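## Task

Get the cardboard box into the bin marked F4 so that no part of it sticks out past the bin's rim. The robot must not tip over or finish leaning, or the task fails. The box has to stay put without the robot holding it.

## Robot and tools

ROBOT. A Hello Robot Stretch 4, a single-arm mobile manipulator about 1.6 m tall. It has an omni-wheel base (rim no more than 0.23 m from the base origin), a lift on a vertical mast, one arm that telescopes forward, a three-joint wrist (yaw, pitch, roll) and a two-finger gripper. Loose objects may occasionally get a short shove from outside.

FRAMES. Base frame: origin on the floor below the base centre, x ahead, y to the left, z upward. hand_pose is reported in this frame for a point between the open fingertips; the printed value may be a little off. With all wrist joints at 0 the hand axes line up with the base axes. The odometry frame is the base frame as it was when the scene began. base_odometry heading runs -3.142 to 3.142, positive to the left.

TOOL execute_actions. Argument "actions" is a list holding one action or nothing (empty = just report state and images). Optional "cameras": a list from head_camera, head_left_camera, head_right_camera, wrist_camera, all; omitted, null or ["all"] gives every camera, [] gives none. An action contains "base", "joints", or both, optionally with "pace" and "contact_limits"; alternatively it contains only "end_of_arm". All motions in one action begin together and may finish at different moments; no action runs beyond 15 s.
- "base": exactly one key, each a relative offset from the base's current position, none a pose. translate_m: straight drive in metres, forward positive, -2 to 2. strafe_m: sideways shift in metres, left positive, -2 to 2. rotate_rad: turn in place in radians, counter-clockwise (left) positive, -3.2 to 3.2. The offset counts from the base position given in the most recent state report.
- "joints": a dictionary by joint name of absolute targets (not offsets). lift_m 0 to 1.2 m; arm_m 0 to 0.55 m extension; wrist_yaw_rad -1.134 to 4.276 (0 ahead, positive turns left, 3.14 folded back, over 3.4 the arm may block it); wrist_pitch_rad -1.117 to 4.259 (0 level, 1.57 pointing down); wrist_roll_rad -1.117 to 4.259 (0 keeps fingers level, positive turns clockwise as seen from behind); gripper_m -0.038 to 0.141, the fingertip gap in metres, negative values press fingers together. Done tolerances: lift and arm ±0.004, yaw and roll ±0.02, pitch ±0.05, gripper ±0.004. Joint targets past a limit are clipped and reported; any other bad value or unknown key rejects the whole call with no motion.
- "pace": "slow", "default", "fast" or "max" (default if left out). Base top speed 0.1/0.3/0.4/0.6 m/s and turn 1/2/3/4 rad/s respectively; with the lift above 0.2 these shrink, down to 0.3 m/s and 1 rad/s at lift 1.2.
- "contact_limits": only key arm_m, 0 (gentlest) to 0.75 (firmest), default 0.5; how much the arm may push before halting.
- {"end_of_arm": "enable_torque"}: re-powers any wrist or gripper motor that shut off; it then holds its current position.
Joints or base left out of an action may still be driving toward an earlier target without the statuses showing it.

TOOL wait: "seconds" 0 to 10; commands nothing, returns state and images.
TOOL zoom_image: "camera" plus "region" [x0, y0, x1, y1] in pixels of that camera's latest full image, origin top-left, at most 504x504.
TOOL finished_scene: "scene" integer 1 or 2; ends that scene permanently and reports success; the goal must still hold. Also returns the next scene's goal.

RESULT LINES. base_status and joint_status: how each motion of the last accepted action ended. "done" (for the base, the wheels turned as commanded even if slipping); "off_target" (stopped short, may keep pushing); "contact_stop_at_<key>" (met resistance; that part goes slack, a slack lift may sag under load, slack wheels may roll); "limit_stop_at_<name>" (built-in limit); "time_out"; "torque_fault" (wrist or gripper motor hit maximum effort and went limp until enable_torque). After these the old target is dropped. "limit_stop_at_tilt": leaning over 6 degrees; lift, arm and wheels go slack and refuse commands until the lean eases. "limit_stop_at_own_body": self-collision guard; moving away is allowed; likely with pitch below -0.2 and roll below -0.4 or above 4. At scene start, lift_m 0.4 with wrist_yaw_rad 0 in one action unfolds the wrist. If a stop is reported, later execute_actions, wait and finished_scene calls in that same reply are skipped. on_its_own: things not commanded this call; "held at" is a held target, not the measured position. lidar_m: 12 distances in metres from the base origin, 30-degree sectors, first straight ahead then counter-clockwise (4th left, 7th behind, 10th right); "-" means nothing seen or closer than 0.25 m; covers about 0.15 m up to robot height, can miss glass, thin legs and much behind. wrist_depth_mm: 7x7 grid of median depths, row by row from top-left, 100 to 2000 mm, "-" unknown; shows the robot's own body. turned_by_wheels vs turned_by_imu: a gap over about 0.1 rad suggests a hit or slip, heading error roughly their difference. base_tilt in degrees (forward, right positive) has a fixed bias up to 1.5. motor_effort: percent of maximum, positive toward higher joint values, bracket = peak during last action (noisy); for wheel_0/1/2 positive turns the base right. Effort out of rest range means pushing or carrying load.

GRIPPING. Command a gap below the object's width; a smaller value grips harder and pulls it inward by up to a third of the shortfall. Neither the reading nor "done" proves a grasp; at commanded values of 0 or more a firm grip shows as a clear gripper effort change. Fingertips stuck on a surface: raise the lift.

CAMERAS. head_camera at the mast top looks forward and down (turn the base to aim it). head_left_camera and head_right_camera are fisheyes beside it, looking more steeply down and showing base and arm. wrist_camera looks along the fingers, tips near the bottom of its image. Calibration values are given in the original setup and may be slightly off.

AVOID. Turning or driving with over 1 kg held and arm_m above 0.2, especially at fast or max. Steady hard pushes or pulls, particularly with the gripper high or a high contact limit, which can tip the robot. Pressing the gripper into things with base or arm (torque fault). Drops, slams, slips and hard hits. Leaving the box supported only by the gripper.

Each tool is called after "Call:" in YAML: its name, and indented under it one key for each argument.

## Session

Call:
execute_actions:
  actions: []

Scene clock: 0.00 s.
base_odometry: x=+0.000 y=+0.000 heading=+0.000 (m, m, rad; odometry frame)
turned_by_wheels: +0.000 (rad since the last result)
turned_by_imu: +0.000 (rad since the last result)
base_tilt: forward=-0.3 right=-0.3 (deg)
lidar_m: 1.01 0.99 1.12 1.34 1.31 0.87 0.69 0.67 0.74 1.64 1.55 1.31
base_status: not commanded
joint_positions: lift_m=+0.172 arm_m=+0.000 wrist_yaw_rad=+3.152 wrist_pitch_rad=-0.002 wrist_roll_rad=-0.006 gripper_m=+0.057
joint_status: not commanded
motor_effort: lift_m=+21 arm_m=-1 wrist_yaw_rad=+0 wrist_pitch_rad=-6 wrist_roll_rad=+0 gripper_m=-2 wheel_0=+0 wheel_1=+0 wheel_2=+0 (%)
hand_pose: x=-0.1183 y=+0.0845 z=+0.3511 quat_wxyz=(-0.005, +0.001, -0.003, +1.000) (m; base frame)
wrist_depth_mm: - 143 263 904 1008 1118 1229 / - 115 142 891 991 1098 1205 / - 112 140 891 976 1078 1205 / - 121 154 878 960 1060 1182 / 140 139 798 866 946 1042 1182 / 224 741 768 866 214 1042 1160 / 225 723 768 842 878 820 946
pictures: head_camera, head_left_camera, head_right_camera, wrist_camera
Images, in order (width x height): head_camera 420x560, head_left_camera 420x672, head_right_camera 420x672, wrist_camera 616x392.

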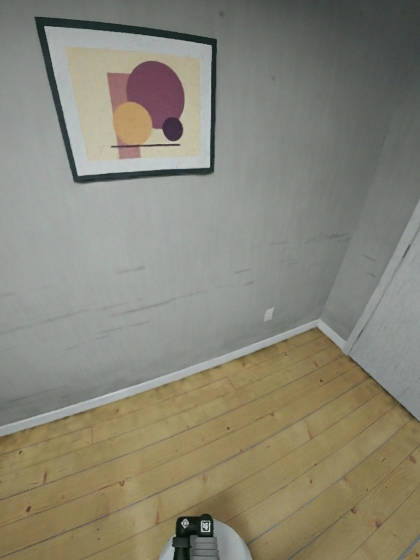

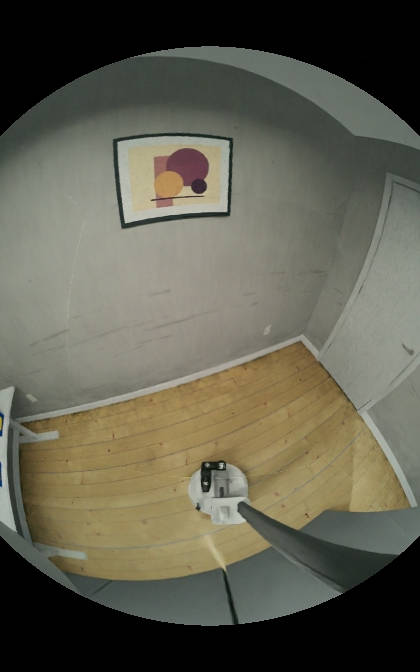

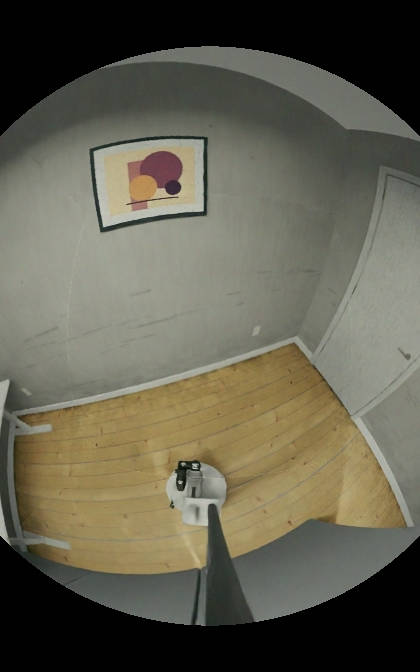

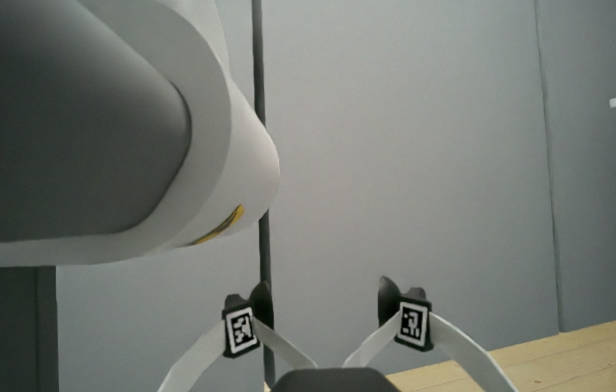

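Call:
execute_actions:
  actions:
    - {"base":{"rotate_rad":1.9},"joints":{"lift_m":0.9,"wrist_yaw_rad":0,"gripper_m":0.14}}
  cameras: ["head_camera","head_left_camera"]

Scene clock: 3.83 s.
base_odometry: x=+0.000 y=+0.000 heading=+1.900 (m, m, rad; odometry frame)
turned_by_wheels: +1.900 (rad since the last result)
turned_by_imu: +1.881 (rad since the last result)
base_tilt: forward=-0.3 right=-0.4 (deg)
lidar_m: 1.30 1.06 0.73 0.67 0.70 0.92 1.59 1.58 1.07 0.98 1.01 1.34
base_status: done
joint_positions: lift_m=+0.900 arm_m=+0.000 wrist_yaw_rad=+0.000 wrist_pitch_rad=-0.002 wrist_roll_rad=-0.006 gripper_m=+0.140
joint_status: all done
motor_effort: lift_m=+23(25) arm_m=+0(0) wrist_yaw_rad=-1(8) wrist_pitch_rad=-9(8) wrist_roll_rad=-2(0) gripper_m=-1(1) wheel_0=-2(7) wheel_1=-1(6) wheel_2=-1(9) (%)
hand_pose: x=+0.4596 y=-0.0873 z=+1.0786 quat_wxyz=(+1.000, -0.003, -0.001, +0.000) (m; base frame)
wrist_depth_mm: 1336 1808 1863 1921 1921 1661 1229 / 1281 1808 1921 1921 1921 1708 1205 / 1255 1808 1808 1863 1863 1708 1205 / 1255 1756 1863 1863 1863 1708 1229 / 1255 1808 1808 1863 1808 1756 1255 / 1229 1499 1464 1397 1366 202 1229 / 1160 1078 1118 165 1098 1464 1229
pictures: head_camera, head_left_camera
Images, in order (width x height): head_camera 420x560, head_left_camera 420x672.

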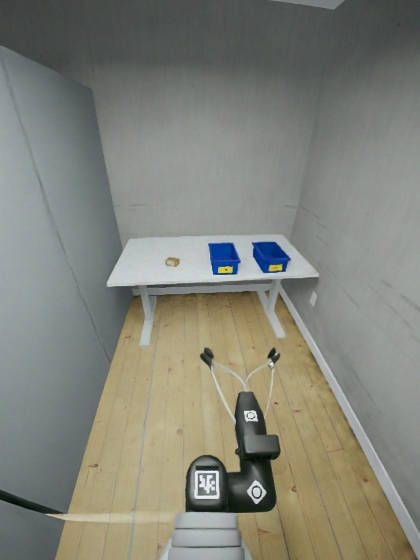

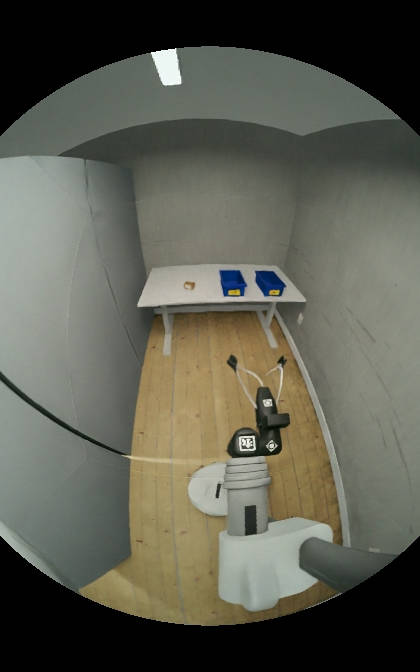

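Call:
execute_actions:
  actions:
    - {"base":{"strafe_m":0.36}}
  cameras: []

Call:
execute_actions:
  actions:
    - {"base":{"translate_m":0.75},"joints":{"lift_m":0.62,"wrist_pitch_rad":0.3}}
  cameras: ["head_camera","wrist_camera"]

Scene clock: 6.53 s.
base_odometry: x=-0.341 y=-0.116 heading=+1.900 (m, m, rad; odometry frame)
turned_by_wheels: +0.000 (rad since the last result)
turned_by_imu: +0.001 (rad since the last result)
base_tilt: forward=-0.4 right=-0.4 (deg)
lidar_m: 1.27 0.52 0.34 0.32 0.33 0.43 1.62 1.62 1.45 1.34 1.40 1.37
base_status: done
joint_positions: lift_m=+0.900 arm_m=+0.000 wrist_yaw_rad=+0.000 wrist_pitch_rad=-0.002 wrist_roll_rad=-0.006 gripper_m=+0.140
joint_status: not commanded
motor_effort: lift_m=+23(23) arm_m=+0(0) wrist_yaw_rad=-1(0) wrist_pitch_rad=-6(9) wrist_roll_rad=-1(1) gripper_m=-2(0) wheel_0=+0(7) wheel_1=+0(7) wheel_2=+0(2) (%)
hand_pose: x=+0.4596 y=-0.0874 z=+1.0786 quat_wxyz=(+1.000, -0.003, -0.001, +0.000) (m; base frame)
wrist_depth_mm: 732 1118 1808 1863 1863 1863 1661 / 707 1098 1808 1808 1921 1921 1661 / 699 1078 1808 1808 1863 1863 1708 / 691 1060 1808 1808 1808 1921 1661 / 683 1042 1808 1808 1863 1863 1661 / 683 891 1499 1576 1397 202 1138 / 683 904 1042 165 1060 1118 1499
pictures: none
No camera images: the call's "cameras" was empty. Leave "cameras" out to get every camera's image.

Scene clock: 10.50 s.
base_odometry: x=-0.583 y=+0.594 heading=+1.900 (m, m, rad; odometry frame)
turned_by_wheels: +0.000 (rad since the last result)
turned_by_imu: -0.004 (rad since the last result)
base_tilt: forward=-0.3 right=-0.5 (deg)
lidar_m: 0.53 0.55 0.40 0.37 0.39 0.51 1.22 2.04 1.39 1.30 0.89 0.59
base_status: done
joint_positions: lift_m=+0.620 arm_m=+0.000 wrist_yaw_rad=+0.000 wrist_pitch_rad=+0.302 wrist_roll_rad=-0.006 gripper_m=+0.140
joint_status: all done
motor_effort: lift_m=+18(20) arm_m=+0(0) wrist_yaw_rad=-1(0) wrist_pitch_rad=-6(5) wrist_roll_rad=-1(1) gripper_m=-1(1) wheel_0=+1(6) wheel_1=+1(3) wheel_2=+1(8) (%)
hand_pose: x=+0.4465 y=-0.0874 z=+0.7126 quat_wxyz=(+0.989, -0.003, +0.150, +0.000) (m; base frame)
wrist_depth_mm: 842 991 1008 1008 1025 1042 1078 / 820 1025 1042 1060 1078 1060 500 / 809 1042 1060 661 878 603 462 / 496 473 452 433 413 397 382 / 329 327 336 336 1205 1229 1255 / 768 946 1182 1229 1229 202 1281 / 768 976 1098 165 1118 1098 1138
pictures: head_camera, wrist_camera
camera_calibration (this result's frames):
wrist_camera: T_world_to_cam=[[0.00580501, -0.998661, -0.0514037, -0.040739], [-0.258806, 0.0481527, -0.964728, 0.870809], [0.965912, 0.0189038, -0.25818, -0.0175091], [0, 0, 0, 1]] pos_world=[0.242519, -0.0822853, 0.83348]
Images, in order (width x height): head_camera 420x560, wrist_camera 616x392.

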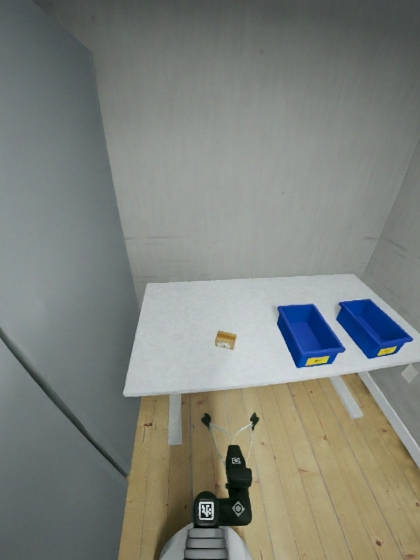

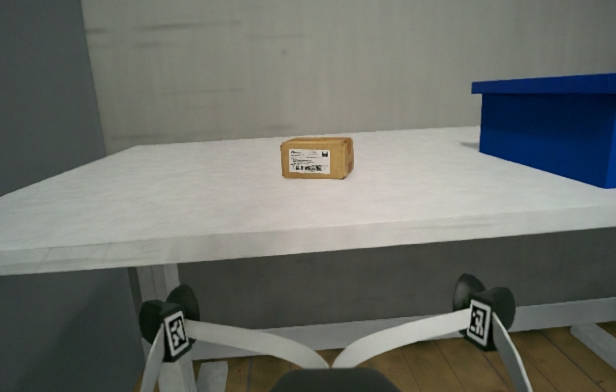

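Call:
execute_actions:
  actions:
    - {"joints":{"lift_m":0.66}}
  cameras: []

Call:
execute_actions:
  actions:
    - {"joints":{"arm_m":0.34}}
  cameras: ["head_camera","wrist_camera"]

Call:
zoom_image:
  camera: "head_camera"
  region: [260,290,420,380]

Scene clock: 11.67 s.
base_odometry: x=-0.583 y=+0.594 heading=+1.900 (m, m, rad; odometry frame)
turned_by_wheels: +0.000 (rad since the last result)
turned_by_imu: +0.000 (rad since the last result)
base_tilt: forward=-0.4 right=-0.2 (deg)
lidar_m: 0.53 0.54 0.41 0.37 0.37 0.53 1.20 2.05 1.41 1.30 0.89 0.58
base_status: not commanded
joint_positions: lift_m=+0.660 arm_m=+0.000 wrist_yaw_rad=+0.000 wrist_pitch_rad=+0.302 wrist_roll_rad=-0.006 gripper_m=+0.140
joint_status: all done
motor_effort: lift_m=+23(23) arm_m=-1(1) wrist_yaw_rad=-3(0) wrist_pitch_rad=-6(6) wrist_roll_rad=-1(2) gripper_m=+0(0) wheel_0=+1(1) wheel_1=+1(1) wheel_2=+1(1) (%)
hand_pose: x=+0.4465 y=-0.0874 z=+0.7522 quat_wxyz=(+0.989, -0.003, +0.150, +0.000) (m; base frame)
wrist_depth_mm: 842 991 1008 1008 1025 1042 1060 / 809 1025 1025 1060 1060 1078 1098 / 798 1060 1078 1078 1098 634 462 / 699 634 609 517 559 535 449 / 410 397 387 379 368 362 370 / 334 332 342 1229 1255 202 1308 / 768 976 1160 165 1160 1160 1182
pictures: none
No camera images: the call's "cameras" was empty. Leave "cameras" out to get every camera's image.

Scene clock: 13.80 s.
base_odometry: x=-0.583 y=+0.594 heading=+1.900 (m, m, rad; odometry frame)
turned_by_wheels: +0.000 (rad since the last result)
turned_by_imu: +0.000 (rad since the last result)
base_tilt: forward=-0.3 right=-0.4 (deg)
lidar_m: 0.55 0.55 0.41 0.38 0.40 0.52 1.19 2.04 1.41 1.30 0.88 0.58
base_status: not commanded
joint_positions: lift_m=+0.660 arm_m=+0.339 wrist_yaw_rad=+0.000 wrist_pitch_rad=+0.302 wrist_roll_rad=-0.006 gripper_m=+0.140
joint_status: all done
motor_effort: lift_m=+23(23) arm_m=+6(7) wrist_yaw_rad=-1(0) wrist_pitch_rad=-7(5) wrist_roll_rad=-1(2) gripper_m=+0(1) wheel_0=+0(1) wheel_1=+1(1) wheel_2=+1(1) (%)
hand_pose: x=+0.7852 y=-0.0874 z=+0.7521 quat_wxyz=(+0.989, -0.003, +0.151, +0.001) (m; base frame)
wrist_depth_mm: 683 691 699 715 723 723 741 / 715 715 732 741 750 759 768 / 732 741 750 768 778 788 798 / 741 627 603 574 554 530 508 / 404 394 382 368 362 351 342 / 291 273 211 194 190 202 258 / 227 216 211 165 185 202 207
pictures: head_camera, wrist_camera
camera_calibration (this result's frames):
wrist_camera: T_world_to_cam=[[0.00588801, -0.998661, -0.0514041, -0.0407131], [-0.258878, 0.0481303, -0.96471, 0.996643], [0.965892, 0.0189876, -0.258247, -0.334333], [0, 0, 0, 1]] pos_world=[0.581178, -0.0822791, 0.873038]
Images, in order (width x height): head_camera 420x560, wrist_camera 616x392.

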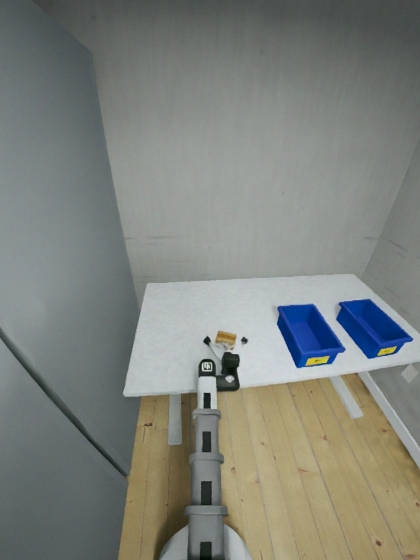

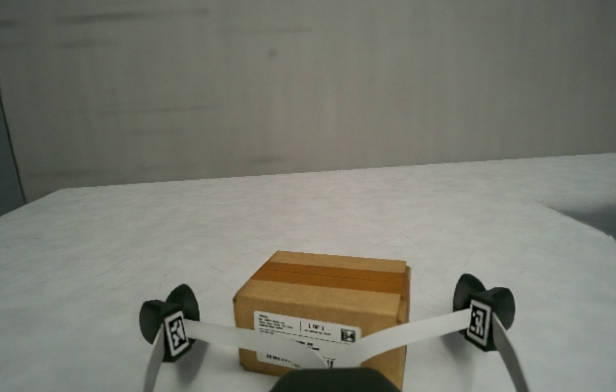

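Region (260, 290, 420, 380) of head_camera's 420x560 image, scaled by 3.150, with more detail than that image has; it fills the top 284 rows of this view, and the rest is white.

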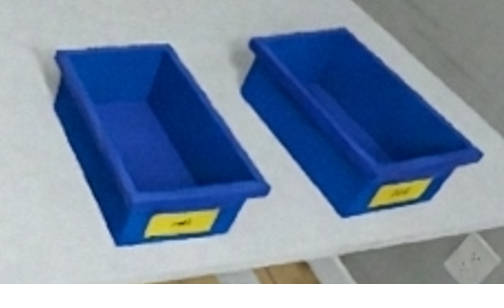

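Unreadable; grab, then retract and look.

Call:
execute_actions:
  actions:
    - {"joints":{"gripper_m":0.04}}
  cameras: []

Call:
execute_actions:
  actions:
    - {"joints":{"lift_m":0.72,"arm_m":0}}
  cameras: []

Call:
execute_actions:
  actions:
    - {"base":{"strafe_m":-0.55}}
  cameras: ["head_camera","wrist_camera"]

Scene clock: 16.23 s.
base_odometry: x=-0.583 y=+0.594 heading=+1.900 (m, m, rad; odometry frame)
turned_by_wheels: +0.000 (rad since the last result)
turned_by_imu: +0.000 (rad since the last result)
base_tilt: forward=-0.4 right=-0.4 (deg)
lidar_m: 0.53 0.52 0.39 0.38 0.39 0.53 1.19 2.04 1.40 1.31 0.87 0.60
base_status: not commanded
joint_positions: lift_m=+0.660 arm_m=+0.339 wrist_yaw_rad=+0.000 wrist_pitch_rad=+0.303 wrist_roll_rad=-0.006 gripper_m=+0.041
joint_status: all done
motor_effort: lift_m=+23(23) arm_m=+7(7) wrist_yaw_rad=-1(0) wrist_pitch_rad=-9(9) wrist_roll_rad=-2(1) gripper_m=-30(30) wheel_0=+1(1) wheel_1=+1(1) wheel_2=+1(1) (%)
hand_pose: x=+0.7851 y=-0.0874 z=+0.7519 quat_wxyz=(+0.989, -0.003, +0.151, +0.001) (m; base frame)
wrist_depth_mm: 691 691 699 715 723 732 741 / 707 715 732 741 750 759 768 / 741 741 750 768 778 788 798 / 691 621 597 564 544 521 504 / 402 389 382 370 359 349 342 / 290 283 187 178 182 250 257 / 226 204 185 177 171 193 205
pictures: none
No camera images: the call's "cameras" was empty. Leave "cameras" out to get every camera's image.

Scene clock: 18.37 s.
base_odometry: x=-0.583 y=+0.594 heading=+1.900 (m, m, rad; odometry frame)
turned_by_wheels: +0.000 (rad since the last result)
turned_by_imu: +0.000 (rad since the last result)
base_tilt: forward=-0.4 right=-0.5 (deg)
lidar_m: 0.53 0.55 0.40 0.36 0.39 0.52 1.20 2.04 1.39 1.30 0.89 0.58
base_status: not commanded
joint_positions: lift_m=+0.720 arm_m=+0.001 wrist_yaw_rad=+0.000 wrist_pitch_rad=+0.303 wrist_roll_rad=-0.006 gripper_m=+0.041
joint_status: all done
motor_effort: lift_m=+23(24) arm_m=-6(7) wrist_yaw_rad=+1(0) wrist_pitch_rad=-11(11) wrist_roll_rad=+0(3) gripper_m=-31(31) wheel_0=+1(1) wheel_1=+1(1) wheel_2=+1(1) (%)
hand_pose: x=+0.4475 y=-0.0874 z=+0.8117 quat_wxyz=(+0.989, -0.003, +0.151, +0.000) (m; base frame)
wrist_depth_mm: 854 976 991 1008 1025 1042 1060 / 820 1025 1042 1060 1060 1098 1098 / 809 1060 1078 1098 1098 1098 654 / 798 891 842 809 768 621 466 / 559 554 539 521 508 492 449 / 410 402 187 178 183 373 384 / 349 345 185 177 171 1182 1255
pictures: none
No camera images: the call's "cameras" was empty. Leave "cameras" out to get every camera's image.

Scene clock: 21.53 s.
base_odometry: x=-0.062 y=+0.771 heading=+1.900 (m, m, rad; odometry frame)
turned_by_wheels: +0.000 (rad since the last result)
turned_by_imu: -0.001 (rad since the last result)
base_tilt: forward=-0.3 right=-0.4 (deg)
lidar_m: 0.58 0.59 0.79 0.93 0.95 1.25 2.32 1.18 0.81 0.75 0.78 0.65
base_status: done
joint_positions: lift_m=+0.720 arm_m=+0.001 wrist_yaw_rad=+0.000 wrist_pitch_rad=+0.303 wrist_roll_rad=-0.006 gripper_m=+0.041
joint_status: not commanded
motor_effort: lift_m=+23(24) arm_m=-7(6) wrist_yaw_rad=+0(2) wrist_pitch_rad=-12(8) wrist_roll_rad=-2(2) gripper_m=-31(29) wheel_0=+0(8) wheel_1=+0(11) wheel_2=+0(0) (%)
hand_pose: x=+0.4475 y=-0.0874 z=+0.8118 quat_wxyz=(+0.989, -0.003, +0.151, +0.000) (m; base frame)
wrist_depth_mm: 1025 1025 1042 1060 1078 1078 891 / 1042 1060 1098 1098 1118 1118 878 / 1060 1098 1098 1138 1138 1060 878 / 917 404 407 798 535 433 591 / 569 427 433 521 462 459 469 / 407 404 187 178 183 424 917 / 1255 1255 185 177 171 878 891
pictures: head_camera, wrist_camera
camera_calibration (this result's frames):
wrist_camera: T_world_to_cam=[[0.0056591, -0.998662, -0.0514114, -0.035596], [-0.260147, 0.0481717, -0.964367, 0.967027], [0.965552, 0.018832, -0.259527, 0.00843518], [0, 0, 0, 1]] pos_world=[0.243626, -0.0822906, 0.932928]
Images, in order (width x height): head_camera 420x560, wrist_camera 616x392.

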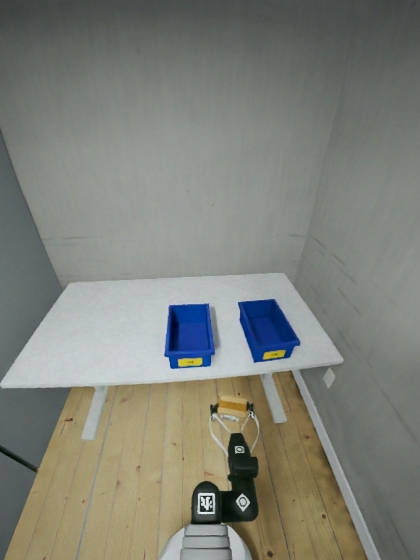

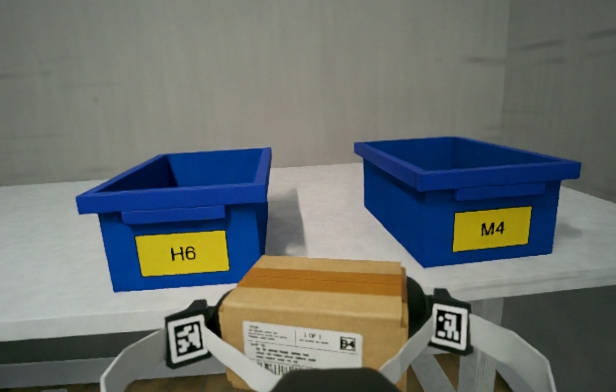

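Neither. Look elsewhere.

Call:
execute_actions:
  actions:
    - {"base":{"rotate_rad":3.0}}
  cameras: ["head_left_camera"]

Scene clock: 24.40 s.
base_odometry: x=-0.062 y=+0.771 heading=-1.384 (m, m, rad; odometry frame)
turned_by_wheels: +3.000 (rad since the last result)
turned_by_imu: +2.970 (rad since the last result)
base_tilt: forward=-0.3 right=-0.4 (deg)
lidar_m: 2.30 1.48 0.87 0.76 0.76 0.70 0.59 0.59 0.68 0.92 0.93 1.10
base_status: done
joint_positions: lift_m=+0.720 arm_m=+0.001 wrist_yaw_rad=+0.000 wrist_pitch_rad=+0.303 wrist_roll_rad=-0.006 gripper_m=+0.041
joint_status: not commanded
motor_effort: lift_m=+23(23) arm_m=-7(7) wrist_yaw_rad=-1(0) wrist_pitch_rad=-11(12) wrist_roll_rad=+0(2) gripper_m=-32(31) wheel_0=-1(7) wheel_1=-1(4) wheel_2=+1(8) (%)
hand_pose: x=+0.4475 y=-0.0874 z=+0.8118 quat_wxyz=(+0.989, -0.003, +0.151, +0.001) (m; base frame)
wrist_depth_mm: 1708 1808 1863 - - 1138 878 / 1756 1863 1921 - - 1182 891 / 1863 1921 - - - 1205 904 / 1921 - - - - 1229 917 / 1808 - - - - 1255 946 / 1661 1708 187 177 183 1138 946 / 1336 1255 185 178 171 1182 931
pictures: head_left_camera
Images, in order (width x height): head_left_camera 420x672.

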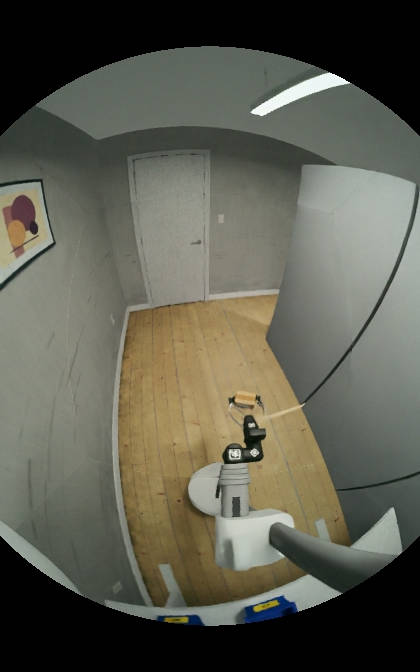

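Gap past the partition.

Call:
execute_actions:
  actions:
    - {"base":{"translate_m":1.7}}
  cameras: []

Call:
execute_actions:
  actions:
    - {"base":{"rotate_rad":-1.4}}
  cameras: ["head_left_camera"]

Scene clock: 31.70 s.
base_odometry: x=+0.254 y=-0.899 heading=-1.383 (m, m, rad; odometry frame)
turned_by_wheels: +0.000 (rad since the last result)
turned_by_imu: -0.009 (rad since the last result)
base_tilt: forward=-0.4 right=-0.4 (deg)
lidar_m: 0.66 0.64 0.80 1.15 1.16 1.36 2.25 1.07 0.62 0.57 1.38 0.82
base_status: done
joint_positions: lift_m=+0.720 arm_m=+0.001 wrist_yaw_rad=+0.000 wrist_pitch_rad=+0.303 wrist_roll_rad=-0.006 gripper_m=+0.041
joint_status: not commanded
motor_effort: lift_m=+23(23) arm_m=-6(6) wrist_yaw_rad=+1(0) wrist_pitch_rad=-10(10) wrist_roll_rad=-1(1) gripper_m=-32(32) wheel_0=+1(4) wheel_1=+0(4) wheel_2=+1(8) (%)
hand_pose: x=+0.4475 y=-0.0874 z=+0.8118 quat_wxyz=(+0.989, -0.003, +0.151, +0.000) (m; base frame)
wrist_depth_mm: 397 427 452 473 500 525 554 / 407 418 466 488 517 544 574 / 424 433 484 508 535 564 597 / 436 449 500 525 559 591 621 / 452 462 517 535 580 615 654 / 466 484 187 177 183 634 691 / 480 488 185 177 171 661 732
pictures: none
No camera images: the call's "cameras" was empty. Leave "cameras" out to get every camera's image.

Scene clock: 33.67 s.
base_odometry: x=+0.254 y=-0.899 heading=-2.783 (m, m, rad; odometry frame)
turned_by_wheels: -1.400 (rad since the last result)
turned_by_imu: -1.386 (rad since the last result)
base_tilt: forward=-0.3 right=-0.3 (deg)
lidar_m: 0.76 1.08 0.75 0.64 0.66 0.92 1.15 1.19 1.55 2.21 0.83 0.59
base_status: done
joint_positions: lift_m=+0.720 arm_m=+0.001 wrist_yaw_rad=+0.000 wrist_pitch_rad=+0.303 wrist_roll_rad=-0.006 gripper_m=+0.041
joint_status: not commanded
motor_effort: lift_m=+23(23) arm_m=-6(6) wrist_yaw_rad=+1(0) wrist_pitch_rad=-10(11) wrist_roll_rad=-1(1) gripper_m=-30(32) wheel_0=+0(9) wheel_1=-1(6) wheel_2=+1(6) (%)
hand_pose: x=+0.4475 y=-0.0874 z=+0.8118 quat_wxyz=(+0.989, -0.003, +0.151, +0.000) (m; base frame)
wrist_depth_mm: 1308 - - - 473 300 298 / 1281 1983 - - 492 310 310 / 1255 1863 - - 504 320 324 / 1255 1863 - - 521 332 336 / 1229 1863 - - 439 347 351 / 1205 1618 187 177 183 355 368 / 1182 1255 185 177 171 375 379
pictures: head_left_camera
Images, in order (width x height): head_left_camera 420x672.

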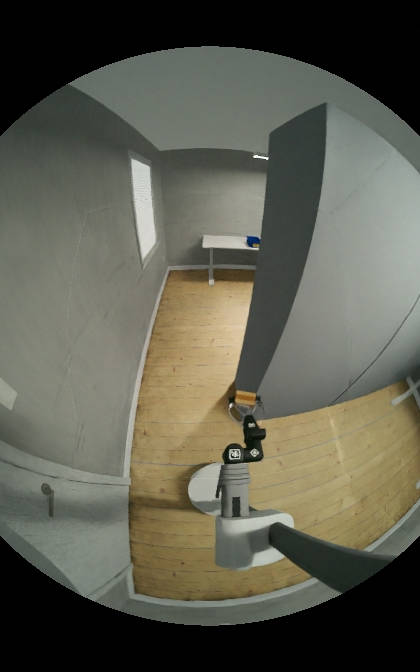

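Call:
execute_actions:
  actions:
    - {"base":{"strafe_m":0.25}}
  cameras: []

Call:
execute_actions:
  actions:
    - {"base":{"translate_m":1.7}}
  cameras: ["head_left_camera","wrist_camera"]

Scene clock: 35.93 s.
base_odometry: x=+0.342 y=-1.133 heading=-2.783 (m, m, rad; odometry frame)
turned_by_wheels: +0.000 (rad since the last result)
turned_by_imu: +0.001 (rad since the last result)
base_tilt: forward=-0.3 right=-0.4 (deg)
lidar_m: 2.31 0.70 0.48 0.42 0.40 0.60 1.16 1.20 1.55 2.47 0.80 0.71
base_status: done
joint_positions: lift_m=+0.720 arm_m=+0.001 wrist_yaw_rad=+0.000 wrist_pitch_rad=+0.303 wrist_roll_rad=-0.006 gripper_m=+0.041
joint_status: not commanded
motor_effort: lift_m=+23(23) arm_m=-6(6) wrist_yaw_rad=+0(0) wrist_pitch_rad=-11(9) wrist_roll_rad=+0(2) gripper_m=-31(29) wheel_0=+2(11) wheel_1=+0(10) wheel_2=+1(2) (%)
hand_pose: x=+0.4475 y=-0.0874 z=+0.8119 quat_wxyz=(+0.989, -0.003, +0.151, +0.000) (m; base frame)
wrist_depth_mm: 931 1397 - - - - 530 / 891 1397 - - - - 530 / 891 1336 - - - 768 539 / 878 1336 - - - 768 549 / 866 1281 - - - 788 559 / 854 1255 187 178 183 691 564 / 842 991 185 177 171 715 539
pictures: none
No camera images: the call's "cameras" was empty. Leave "cameras" out to get every camera's image.

Scene clock: 43.07 s.
base_odometry: x=-1.250 y=-1.730 heading=-2.783 (m, m, rad; odometry frame)
turned_by_wheels: +0.000 (rad since the last result)
turned_by_imu: -0.009 (rad since the last result)
base_tilt: forward=-0.4 right=-0.4 (deg)
lidar_m: 1.09 0.85 0.59 0.57 0.58 0.76 1.75 0.77 0.91 2.12 1.63 1.15
base_status: done
joint_positions: lift_m=+0.720 arm_m=+0.001 wrist_yaw_rad=+0.000 wrist_pitch_rad=+0.303 wrist_roll_rad=-0.006 gripper_m=+0.041
joint_status: not commanded
motor_effort: lift_m=+22(23) arm_m=-7(7) wrist_yaw_rad=-2(0) wrist_pitch_rad=-9(11) wrist_roll_rad=-3(1) gripper_m=-30(29) wheel_0=+0(5) wheel_1=+0(1) wheel_2=+0(8) (%)
hand_pose: x=+0.4475 y=-0.0874 z=+0.8119 quat_wxyz=(+0.989, -0.003, +0.151, +0.001) (m; base frame)
wrist_depth_mm: 1138 1430 1464 1464 1499 1537 1537 / 1098 1499 1537 1537 1576 1576 1618 / 1078 1537 1576 1576 1576 1464 1008 / 1078 1618 1618 1281 1661 1708 1708 / 1042 1576 1708 1281 1756 1756 1808 / 1042 1499 188 178 183 1499 1576 / 1025 1182 185 177 171 1182 1229
pictures: head_left_camera, wrist_camera
camera_calibration (this result's frames):
wrist_camera: T_world_to_cam=[[0.00583812, -0.99866, -0.0514156, -0.0356178], [-0.26003, 0.0481316, -0.9644, 0.967129], [0.965583, 0.0189999, -0.2594, 0.00835995], [0, 0, 0, 1]] pos_world=[0.243618, -0.0822784, 0.933037]
Images, in order (width x height): head_left_camera 420x672, wrist_camera 616x392.

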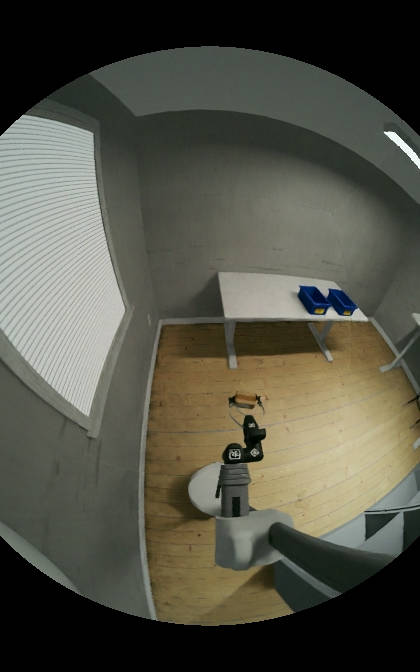

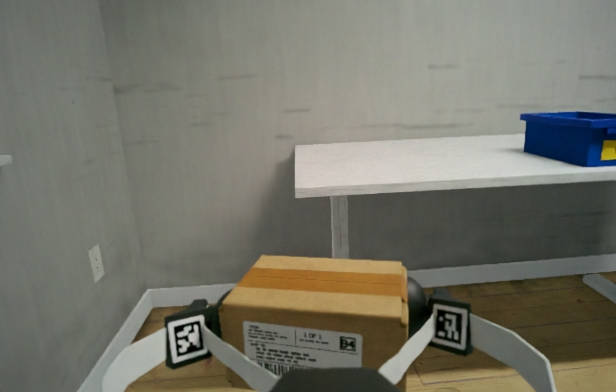

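Call:
execute_actions:
  actions:
    - {"base":{"strafe_m":-0.95}}
  cameras: []

Call:
execute_actions:
  actions:
    - {"base":{"translate_m":0.5}}
  cameras: ["head_camera","wrist_camera"]

Scene clock: 47.73 s.
base_odometry: x=-1.583 y=-0.840 heading=-2.783 (m, m, rad; odometry frame)
turned_by_wheels: +0.000 (rad since the last result)
turned_by_imu: -0.004 (rad since the last result)
base_tilt: forward=-0.4 right=-0.3 (deg)
lidar_m: 1.12 1.17 1.60 1.51 1.55 0.65 0.61 0.63 0.81 1.42 1.44 1.20
base_status: done
joint_positions: lift_m=+0.720 arm_m=+0.001 wrist_yaw_rad=+0.000 wrist_pitch_rad=+0.303 wrist_roll_rad=-0.006 gripper_m=+0.041
joint_status: not commanded
motor_effort: lift_m=+22(22) arm_m=-6(6) wrist_yaw_rad=+0(2) wrist_pitch_rad=-11(8) wrist_roll_rad=+0(1) gripper_m=-33(30) wheel_0=-2(9) wheel_1=+1(6) wheel_2=-1(0) (%)
hand_pose: x=+0.4475 y=-0.0874 z=+0.8119 quat_wxyz=(+0.989, -0.003, +0.151, +0.000) (m; base frame)
wrist_depth_mm: 1499 1499 1537 1537 1576 1576 1618 / 1537 1576 1576 1618 1618 1661 1708 / 1618 1618 1182 1430 960 1708 1756 / 1138 1138 1078 1708 1366 1808 1808 / 1708 1756 1756 1756 1430 1863 1863 / 1661 1661 187 178 183 1576 1537 / 1397 1229 185 177 171 1182 1255
pictures: none
No camera images: the call's "cameras" was empty. Leave "cameras" out to get every camera's image.

Scene clock: 50.87 s.
base_odometry: x=-2.051 y=-1.015 heading=-2.783 (m, m, rad; odometry frame)
turned_by_wheels: +0.000 (rad since the last result)
turned_by_imu: -0.002 (rad since the last result)
base_tilt: forward=-0.3 right=-0.4 (deg)
lidar_m: 0.63 0.66 0.89 1.53 1.60 1.18 1.10 1.13 1.47 1.37 1.40 0.68
base_status: done
joint_positions: lift_m=+0.720 arm_m=+0.001 wrist_yaw_rad=+0.000 wrist_pitch_rad=+0.303 wrist_roll_rad=-0.006 gripper_m=+0.041
joint_status: not commanded
motor_effort: lift_m=+22(22) arm_m=-6(6) wrist_yaw_rad=+1(0) wrist_pitch_rad=-10(10) wrist_roll_rad=-1(1) gripper_m=-32(31) wheel_0=-1(5) wheel_1=+0(6) wheel_2=+2(7) (%)
hand_pose: x=+0.4475 y=-0.0874 z=+0.8119 quat_wxyz=(+0.989, -0.003, +0.151, +0.000) (m; base frame)
wrist_depth_mm: 1078 1078 1098 1098 1118 1160 1160 / 1098 1098 1138 1138 1182 1182 1205 / 1118 1138 1160 1182 732 1182 1255 / 931 452 473 809 477 477 715 / 569 480 480 525 488 488 480 / 459 1281 186 178 183 854 1397 / 1336 1255 185 177 171 891 1229
pictures: head_camera, wrist_camera
camera_calibration (this result's frames):
wrist_camera: T_world_to_cam=[[0.00581099, -0.99866, -0.0514153, -0.0356125], [-0.259998, 0.048139, -0.964409, 0.967148], [0.965592, 0.018972, -0.25937, 0.00833684], [0, 0, 0, 1]] pos_world=[0.243613, -0.0822805, 0.933057]
Images, in order (width x height): head_camera 420x560, wrist_camera 616x392.

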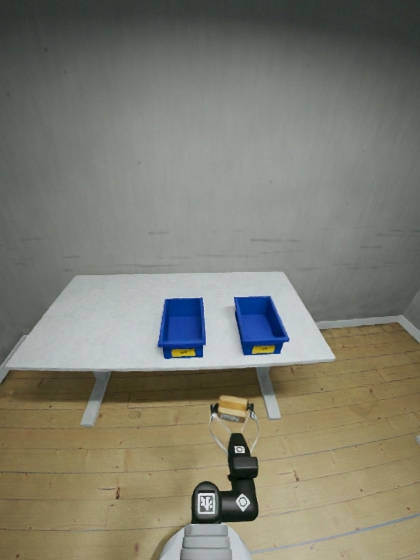

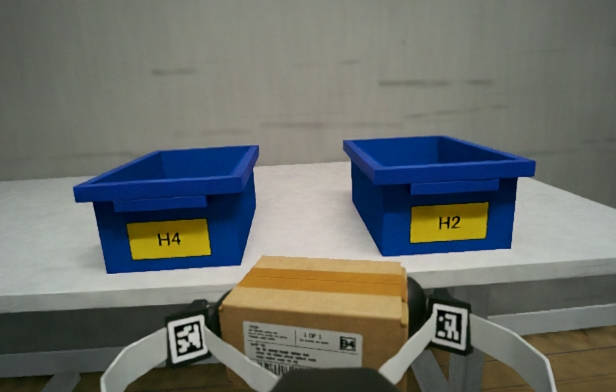

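Call:
execute_actions:
  actions:
    - {"base":{"rotate_rad":-1.5}}
  cameras: ["head_camera","wrist_camera"]

Scene clock: 52.97 s.
base_odometry: x=-2.051 y=-1.015 heading=+2.000 (m, m, rad; odometry frame)
turned_by_wheels: -1.500 (rad since the last result)
turned_by_imu: -1.485 (rad since the last result)
base_tilt: forward=-0.3 right=-0.2 (deg)
lidar_m: 1.36 1.42 0.66 0.63 0.67 0.94 1.55 1.62 1.16 1.09 1.13 1.44
base_status: done
joint_positions: lift_m=+0.720 arm_m=+0.001 wrist_yaw_rad=+0.000 wrist_pitch_rad=+0.303 wrist_roll_rad=-0.006 gripper_m=+0.041
joint_status: not commanded
motor_effort: lift_m=+22(22) arm_m=-6(6) wrist_yaw_rad=+0(1) wrist_pitch_rad=-10(9) wrist_roll_rad=-2(1) gripper_m=-32(29) wheel_0=-1(7) wheel_1=-1(8) wheel_2=+1(6) (%)
hand_pose: x=+0.4475 y=-0.0875 z=+0.8119 quat_wxyz=(+0.989, -0.003, +0.151, +0.000) (m; base frame)
wrist_depth_mm: 1708 1756 1808 1756 1756 1708 1708 / 1808 1808 1756 1808 1397 1205 1756 / 1921 1921 1863 1863 1921 1808 1808 / - - - - 1499 1921 1863 / - - - - - 1921 1863 / 1756 1756 187 177 182 1537 1499 / 1366 1229 185 177 171 1182 1229
pictures: head_camera, wrist_camera
camera_calibration (this result's frames):
wrist_camera: T_world_to_cam=[[0.00559425, -0.998662, -0.0514108, -0.0355793], [-0.25998, 0.0481912, -0.964411, 0.967147], [0.965598, 0.0187609, -0.259363, 0.00832758], [0, 0, 0, 1]] pos_world=[0.243597, -0.0822958, 0.933057]
Images, in order (width x height): head_camera 420x560, wrist_camera 616x392.

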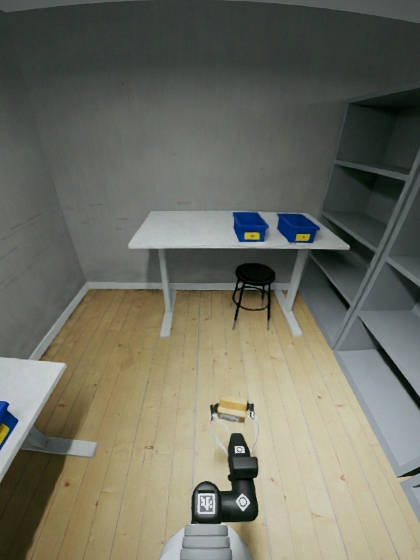

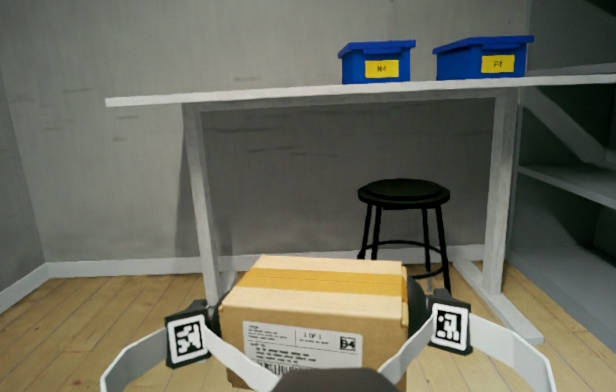

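Call:
execute_actions:
  actions:
    - {"base":{"strafe_m":-0.55},"joints":{"lift_m":1.08}}
  cameras: []

Call:
execute_actions:
  actions:
    - {"base":{"translate_m":0.75}}
  cameras: ["head_camera","wrist_camera"]

Scene clock: 56.27 s.
base_odometry: x=-1.551 y=-0.786 heading=+2.000 (m, m, rad; odometry frame)
turned_by_wheels: +0.000 (rad since the last result)
turned_by_imu: -0.002 (rad since the last result)
base_tilt: forward=-0.3 right=-0.3 (deg)
lidar_m: 1.38 1.44 1.23 1.18 1.25 1.58 1.56 0.81 0.56 0.54 0.56 0.78
base_status: done
joint_positions: lift_m=+1.080 arm_m=+0.001 wrist_yaw_rad=+0.000 wrist_pitch_rad=+0.303 wrist_roll_rad=-0.006 gripper_m=+0.041
joint_status: all done
motor_effort: lift_m=+23(25) arm_m=-7(6) wrist_yaw_rad=-1(0) wrist_pitch_rad=-11(9) wrist_roll_rad=-2(1) gripper_m=-30(30) wheel_0=-1(7) wheel_1=+1(7) wheel_2=+1(1) (%)
hand_pose: x=+0.4475 y=-0.0874 z=+1.1718 quat_wxyz=(+0.989, -0.003, +0.151, +0.000) (m; base frame)
wrist_depth_mm: 1756 1756 1708 1808 1708 1098 866 / 1808 1808 1808 1808 1808 1756 904 / 1921 1863 1863 1863 1863 1499 931 / 1464 1397 1205 1229 1576 1060 960 / - - - - 1921 1098 778 / - - 187 178 183 1060 1060 / 1921 1661 185 177 171 1008 1025
pictures: none
No camera images: the call's "cameras" was empty. Leave "cameras" out to get every camera's image.

Scene clock: 60.27 s.
base_odometry: x=-1.863 y=-0.104 heading=+2.000 (m, m, rad; odometry frame)
turned_by_wheels: +0.000 (rad since the last result)
turned_by_imu: -0.004 (rad since the last result)
base_tilt: forward=-0.4 right=-0.3 (deg)
lidar_m: 0.64 0.66 0.92 1.19 1.24 1.75 2.31 0.78 0.55 0.53 0.55 0.68
base_status: done
joint_positions: lift_m=+1.080 arm_m=+0.001 wrist_yaw_rad=+0.000 wrist_pitch_rad=+0.303 wrist_roll_rad=-0.006 gripper_m=+0.041
joint_status: not commanded
motor_effort: lift_m=+23(23) arm_m=-6(6) wrist_yaw_rad=+0(1) wrist_pitch_rad=-9(9) wrist_roll_rad=-1(1) gripper_m=-31(31) wheel_0=+1(6) wheel_1=-1(2) wheel_2=+0(9) (%)
hand_pose: x=+0.4475 y=-0.0874 z=+1.1718 quat_wxyz=(+0.989, -0.003, +0.151, +0.000) (m; base frame)
wrist_depth_mm: 1078 1098 1098 1078 1098 1060 878 / 1138 1160 1138 1138 1118 1098 1078 / 1182 1182 1182 1182 1182 1118 1118 / 1205 1229 1205 1205 1205 1160 1025 / 691 741 809 768 715 1182 778 / 508 521 187 177 183 591 1205 / 512 488 185 177 171 492 508
pictures: head_camera, wrist_camera
camera_calibration (this result's frames):
wrist_camera: T_world_to_cam=[[0.00571895, -0.998661, -0.0514106, -0.0170982], [-0.259969, 0.0481589, -0.964415, 1.31424], [0.9656, 0.0188806, -0.259345, 0.101651], [0, 0, 0, 1]] pos_world=[0.243605, -0.082287, 1.29296]
Images, in order (width x height): head_camera 420x560, wrist_camera 616x392.

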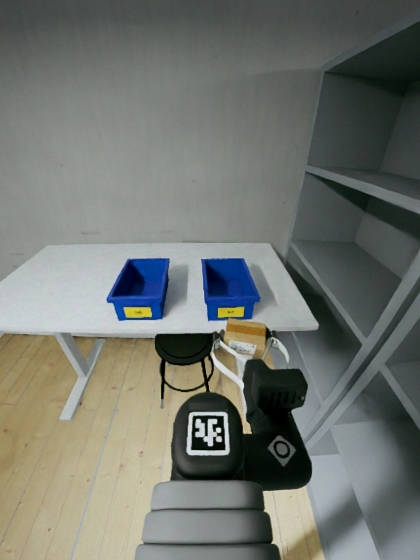

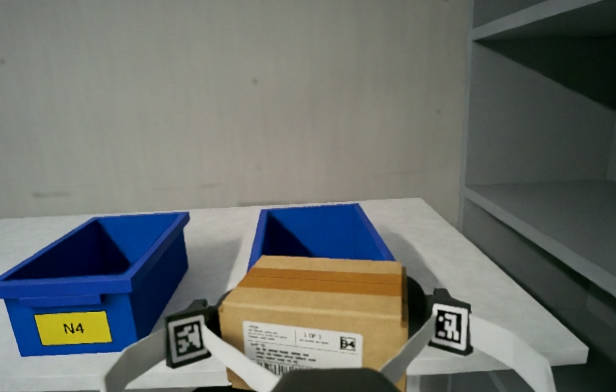

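Call:
execute_actions:
  actions:
    - {"joints":{"arm_m":0.42}}
  cameras: []

Call:
execute_actions:
  actions:
    - {"joints":{"lift_m":1.03,"wrist_pitch_rad":0.6}}
  cameras: []

Call:
execute_actions:
  actions:
    - {"joints":{"gripper_m":0.12}}
  cameras: []

Call:
execute_actions:
  actions:
    - {"joints":{"lift_m":1.15}}
  cameras: ["head_camera","wrist_camera"]

Scene clock: 62.77 s.
base_odometry: x=-1.863 y=-0.104 heading=+2.000 (m, m, rad; odometry frame)
turned_by_wheels: +0.000 (rad since the last result)
turned_by_imu: +0.000 (rad since the last result)
base_tilt: forward=-0.3 right=-0.5 (deg)
lidar_m: 0.64 0.69 0.93 1.19 1.25 1.75 2.30 0.80 0.56 0.54 0.56 0.68
base_status: not commanded
joint_positions: lift_m=+1.080 arm_m=+0.419 wrist_yaw_rad=+0.000 wrist_pitch_rad=+0.303 wrist_roll_rad=-0.006 gripper_m=+0.041
joint_status: all done
motor_effort: lift_m=+23(23) arm_m=+6(10) wrist_yaw_rad=-1(1) wrist_pitch_rad=-10(11) wrist_roll_rad=-2(1) gripper_m=-31(32) wheel_0=+1(2) wheel_1=-1(1) wheel_2=+0(0) (%)
hand_pose: x=+0.8651 y=-0.0874 z=+1.1719 quat_wxyz=(+0.989, -0.003, +0.151, +0.001) (m; base frame)
wrist_depth_mm: 715 715 723 715 723 715 683 / 741 741 741 750 750 741 707 / 768 778 778 768 768 768 723 / 798 798 798 809 798 809 759 / 820 831 809 820 809 820 768 / 647 647 187 177 182 559 809 / 368 459 185 177 171 433 469
pictures: none
No camera images: the call's "cameras" was empty. Leave "cameras" out to get every camera's image.

Scene clock: 63.87 s.
base_odometry: x=-1.863 y=-0.104 heading=+2.000 (m, m, rad; odometry frame)
turned_by_wheels: +0.000 (rad since the last result)
turned_by_imu: +0.000 (rad since the last result)
base_tilt: forward=-0.4 right=-0.3 (deg)
lidar_m: 0.64 0.68 0.92 1.20 1.25 1.77 2.28 0.81 0.55 0.52 0.56 0.68
base_status: not commanded
joint_positions: lift_m=+1.030 arm_m=+0.419 wrist_yaw_rad=+0.000 wrist_pitch_rad=+0.603 wrist_roll_rad=-0.006 gripper_m=+0.041
joint_status: all done
motor_effort: lift_m=+18(21) arm_m=+7(6) wrist_yaw_rad=+0(2) wrist_pitch_rad=-8(9) wrist_roll_rad=-1(2) gripper_m=-30(30) wheel_0=+1(1) wheel_1=-1(1) wheel_2=+0(0) (%)
hand_pose: x=+0.8274 y=-0.0874 z=+1.0449 quat_wxyz=(+0.955, -0.003, +0.297, +0.001) (m; base frame)
wrist_depth_mm: 707 707 715 707 715 715 691 / 768 759 768 759 759 768 707 / 707 676 668 640 585 609 778 / 500 521 343 359 342 473 466 / 384 402 366 379 283 235 382 / 345 205 187 177 183 182 324 / 303 166 185 177 171 178 163
pictures: none
No camera images: the call's "cameras" was empty. Leave "cameras" out to get every camera's image.

Scene clock: 65.57 s.
base_odometry: x=-1.863 y=-0.104 heading=+2.000 (m, m, rad; odometry frame)
turned_by_wheels: +0.000 (rad since the last result)
turned_by_imu: +0.000 (rad since the last result)
base_tilt: forward=-0.3 right=-0.4 (deg)
lidar_m: 0.64 0.68 0.93 1.20 1.24 1.76 2.29 0.81 0.55 0.54 0.56 0.70
base_status: not commanded
joint_positions: lift_m=+1.030 arm_m=+0.419 wrist_yaw_rad=+0.001 wrist_pitch_rad=+0.603 wrist_roll_rad=-0.006 gripper_m=+0.120
joint_status: all done
motor_effort: lift_m=+18(18) arm_m=+6(6) wrist_yaw_rad=-2(2) wrist_pitch_rad=-8(7) wrist_roll_rad=-1(1) gripper_m=+1(30) wheel_0=+2(2) wheel_1=-1(1) wheel_2=+0(0) (%)
hand_pose: x=+0.8275 y=-0.0872 z=+1.0449 quat_wxyz=(+0.955, -0.003, +0.297, +0.001) (m; base frame)
wrist_depth_mm: 699 699 707 715 715 707 683 / 750 759 768 768 759 768 715 / 707 683 661 640 621 609 788 / 492 517 342 357 351 473 469 / 384 404 345 382 342 245 382 / 345 208 217 260 250 188 324 / 301 169 271 160 274 178 159
pictures: none
No camera images: the call's "cameras" was empty. Leave "cameras" out to get every camera's image.

Scene clock: 67.10 s.
base_odometry: x=-1.863 y=-0.104 heading=+2.000 (m, m, rad; odometry frame)
turned_by_wheels: +0.000 (rad since the last result)
turned_by_imu: +0.000 (rad since the last result)
base_tilt: forward=-0.3 right=-0.4 (deg)
lidar_m: 0.64 0.68 0.93 1.19 1.24 1.75 2.31 0.81 0.58 0.53 0.56 0.68
base_status: not commanded
joint_positions: lift_m=+1.150 arm_m=+0.419 wrist_yaw_rad=+0.000 wrist_pitch_rad=+0.602 wrist_roll_rad=-0.006 gripper_m=+0.120
joint_status: all done
motor_effort: lift_m=+23(25) arm_m=+6(7) wrist_yaw_rad=-2(2) wrist_pitch_rad=-7(8) wrist_roll_rad=-1(0) gripper_m=-1(1) wheel_0=+2(2) wheel_1=-1(1) wheel_2=+0(0) (%)
hand_pose: x=+0.8275 y=-0.0873 z=+1.1646 quat_wxyz=(+0.955, -0.003, +0.297, +0.001) (m; base frame)
wrist_depth_mm: 707 707 707 707 715 707 691 / 759 759 759 768 768 778 732 / 820 820 820 831 820 831 768 / 768 741 732 723 699 723 854 / 609 603 591 407 530 564 931 / 394 508 353 436 424 216 473 / 377 424 314 162 298 389 404
pictures: head_camera, wrist_camera
camera_calibration (this result's frames):
wrist_camera: T_world_to_cam=[[-0.0093062, -0.998664, -0.0508233, -0.00780647], [-0.532527, 0.0479682, -0.845053, 1.49256], [0.846362, 0.0192005, -0.532262, 0.149298], [0, 0, 0, 1]] pos_world=[0.668393, -0.0822578, 1.34036]
Images, in order (width x height): head_camera 420x560, wrist_camera 616x392.

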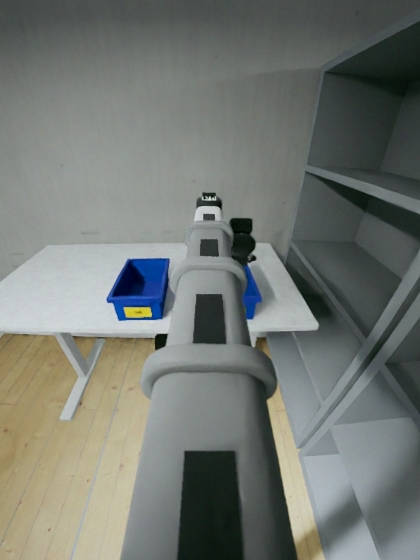

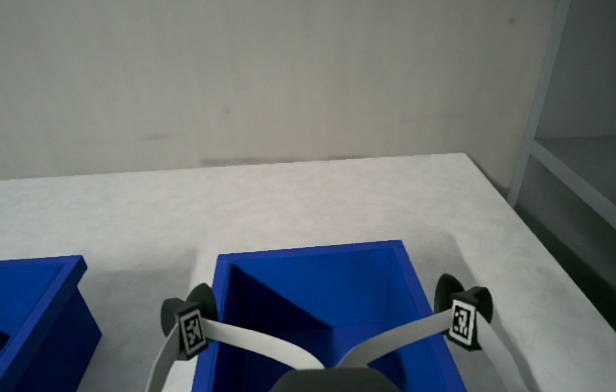

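Call:
finished_scene:
  scene: 1

The scene is finished: the task was done.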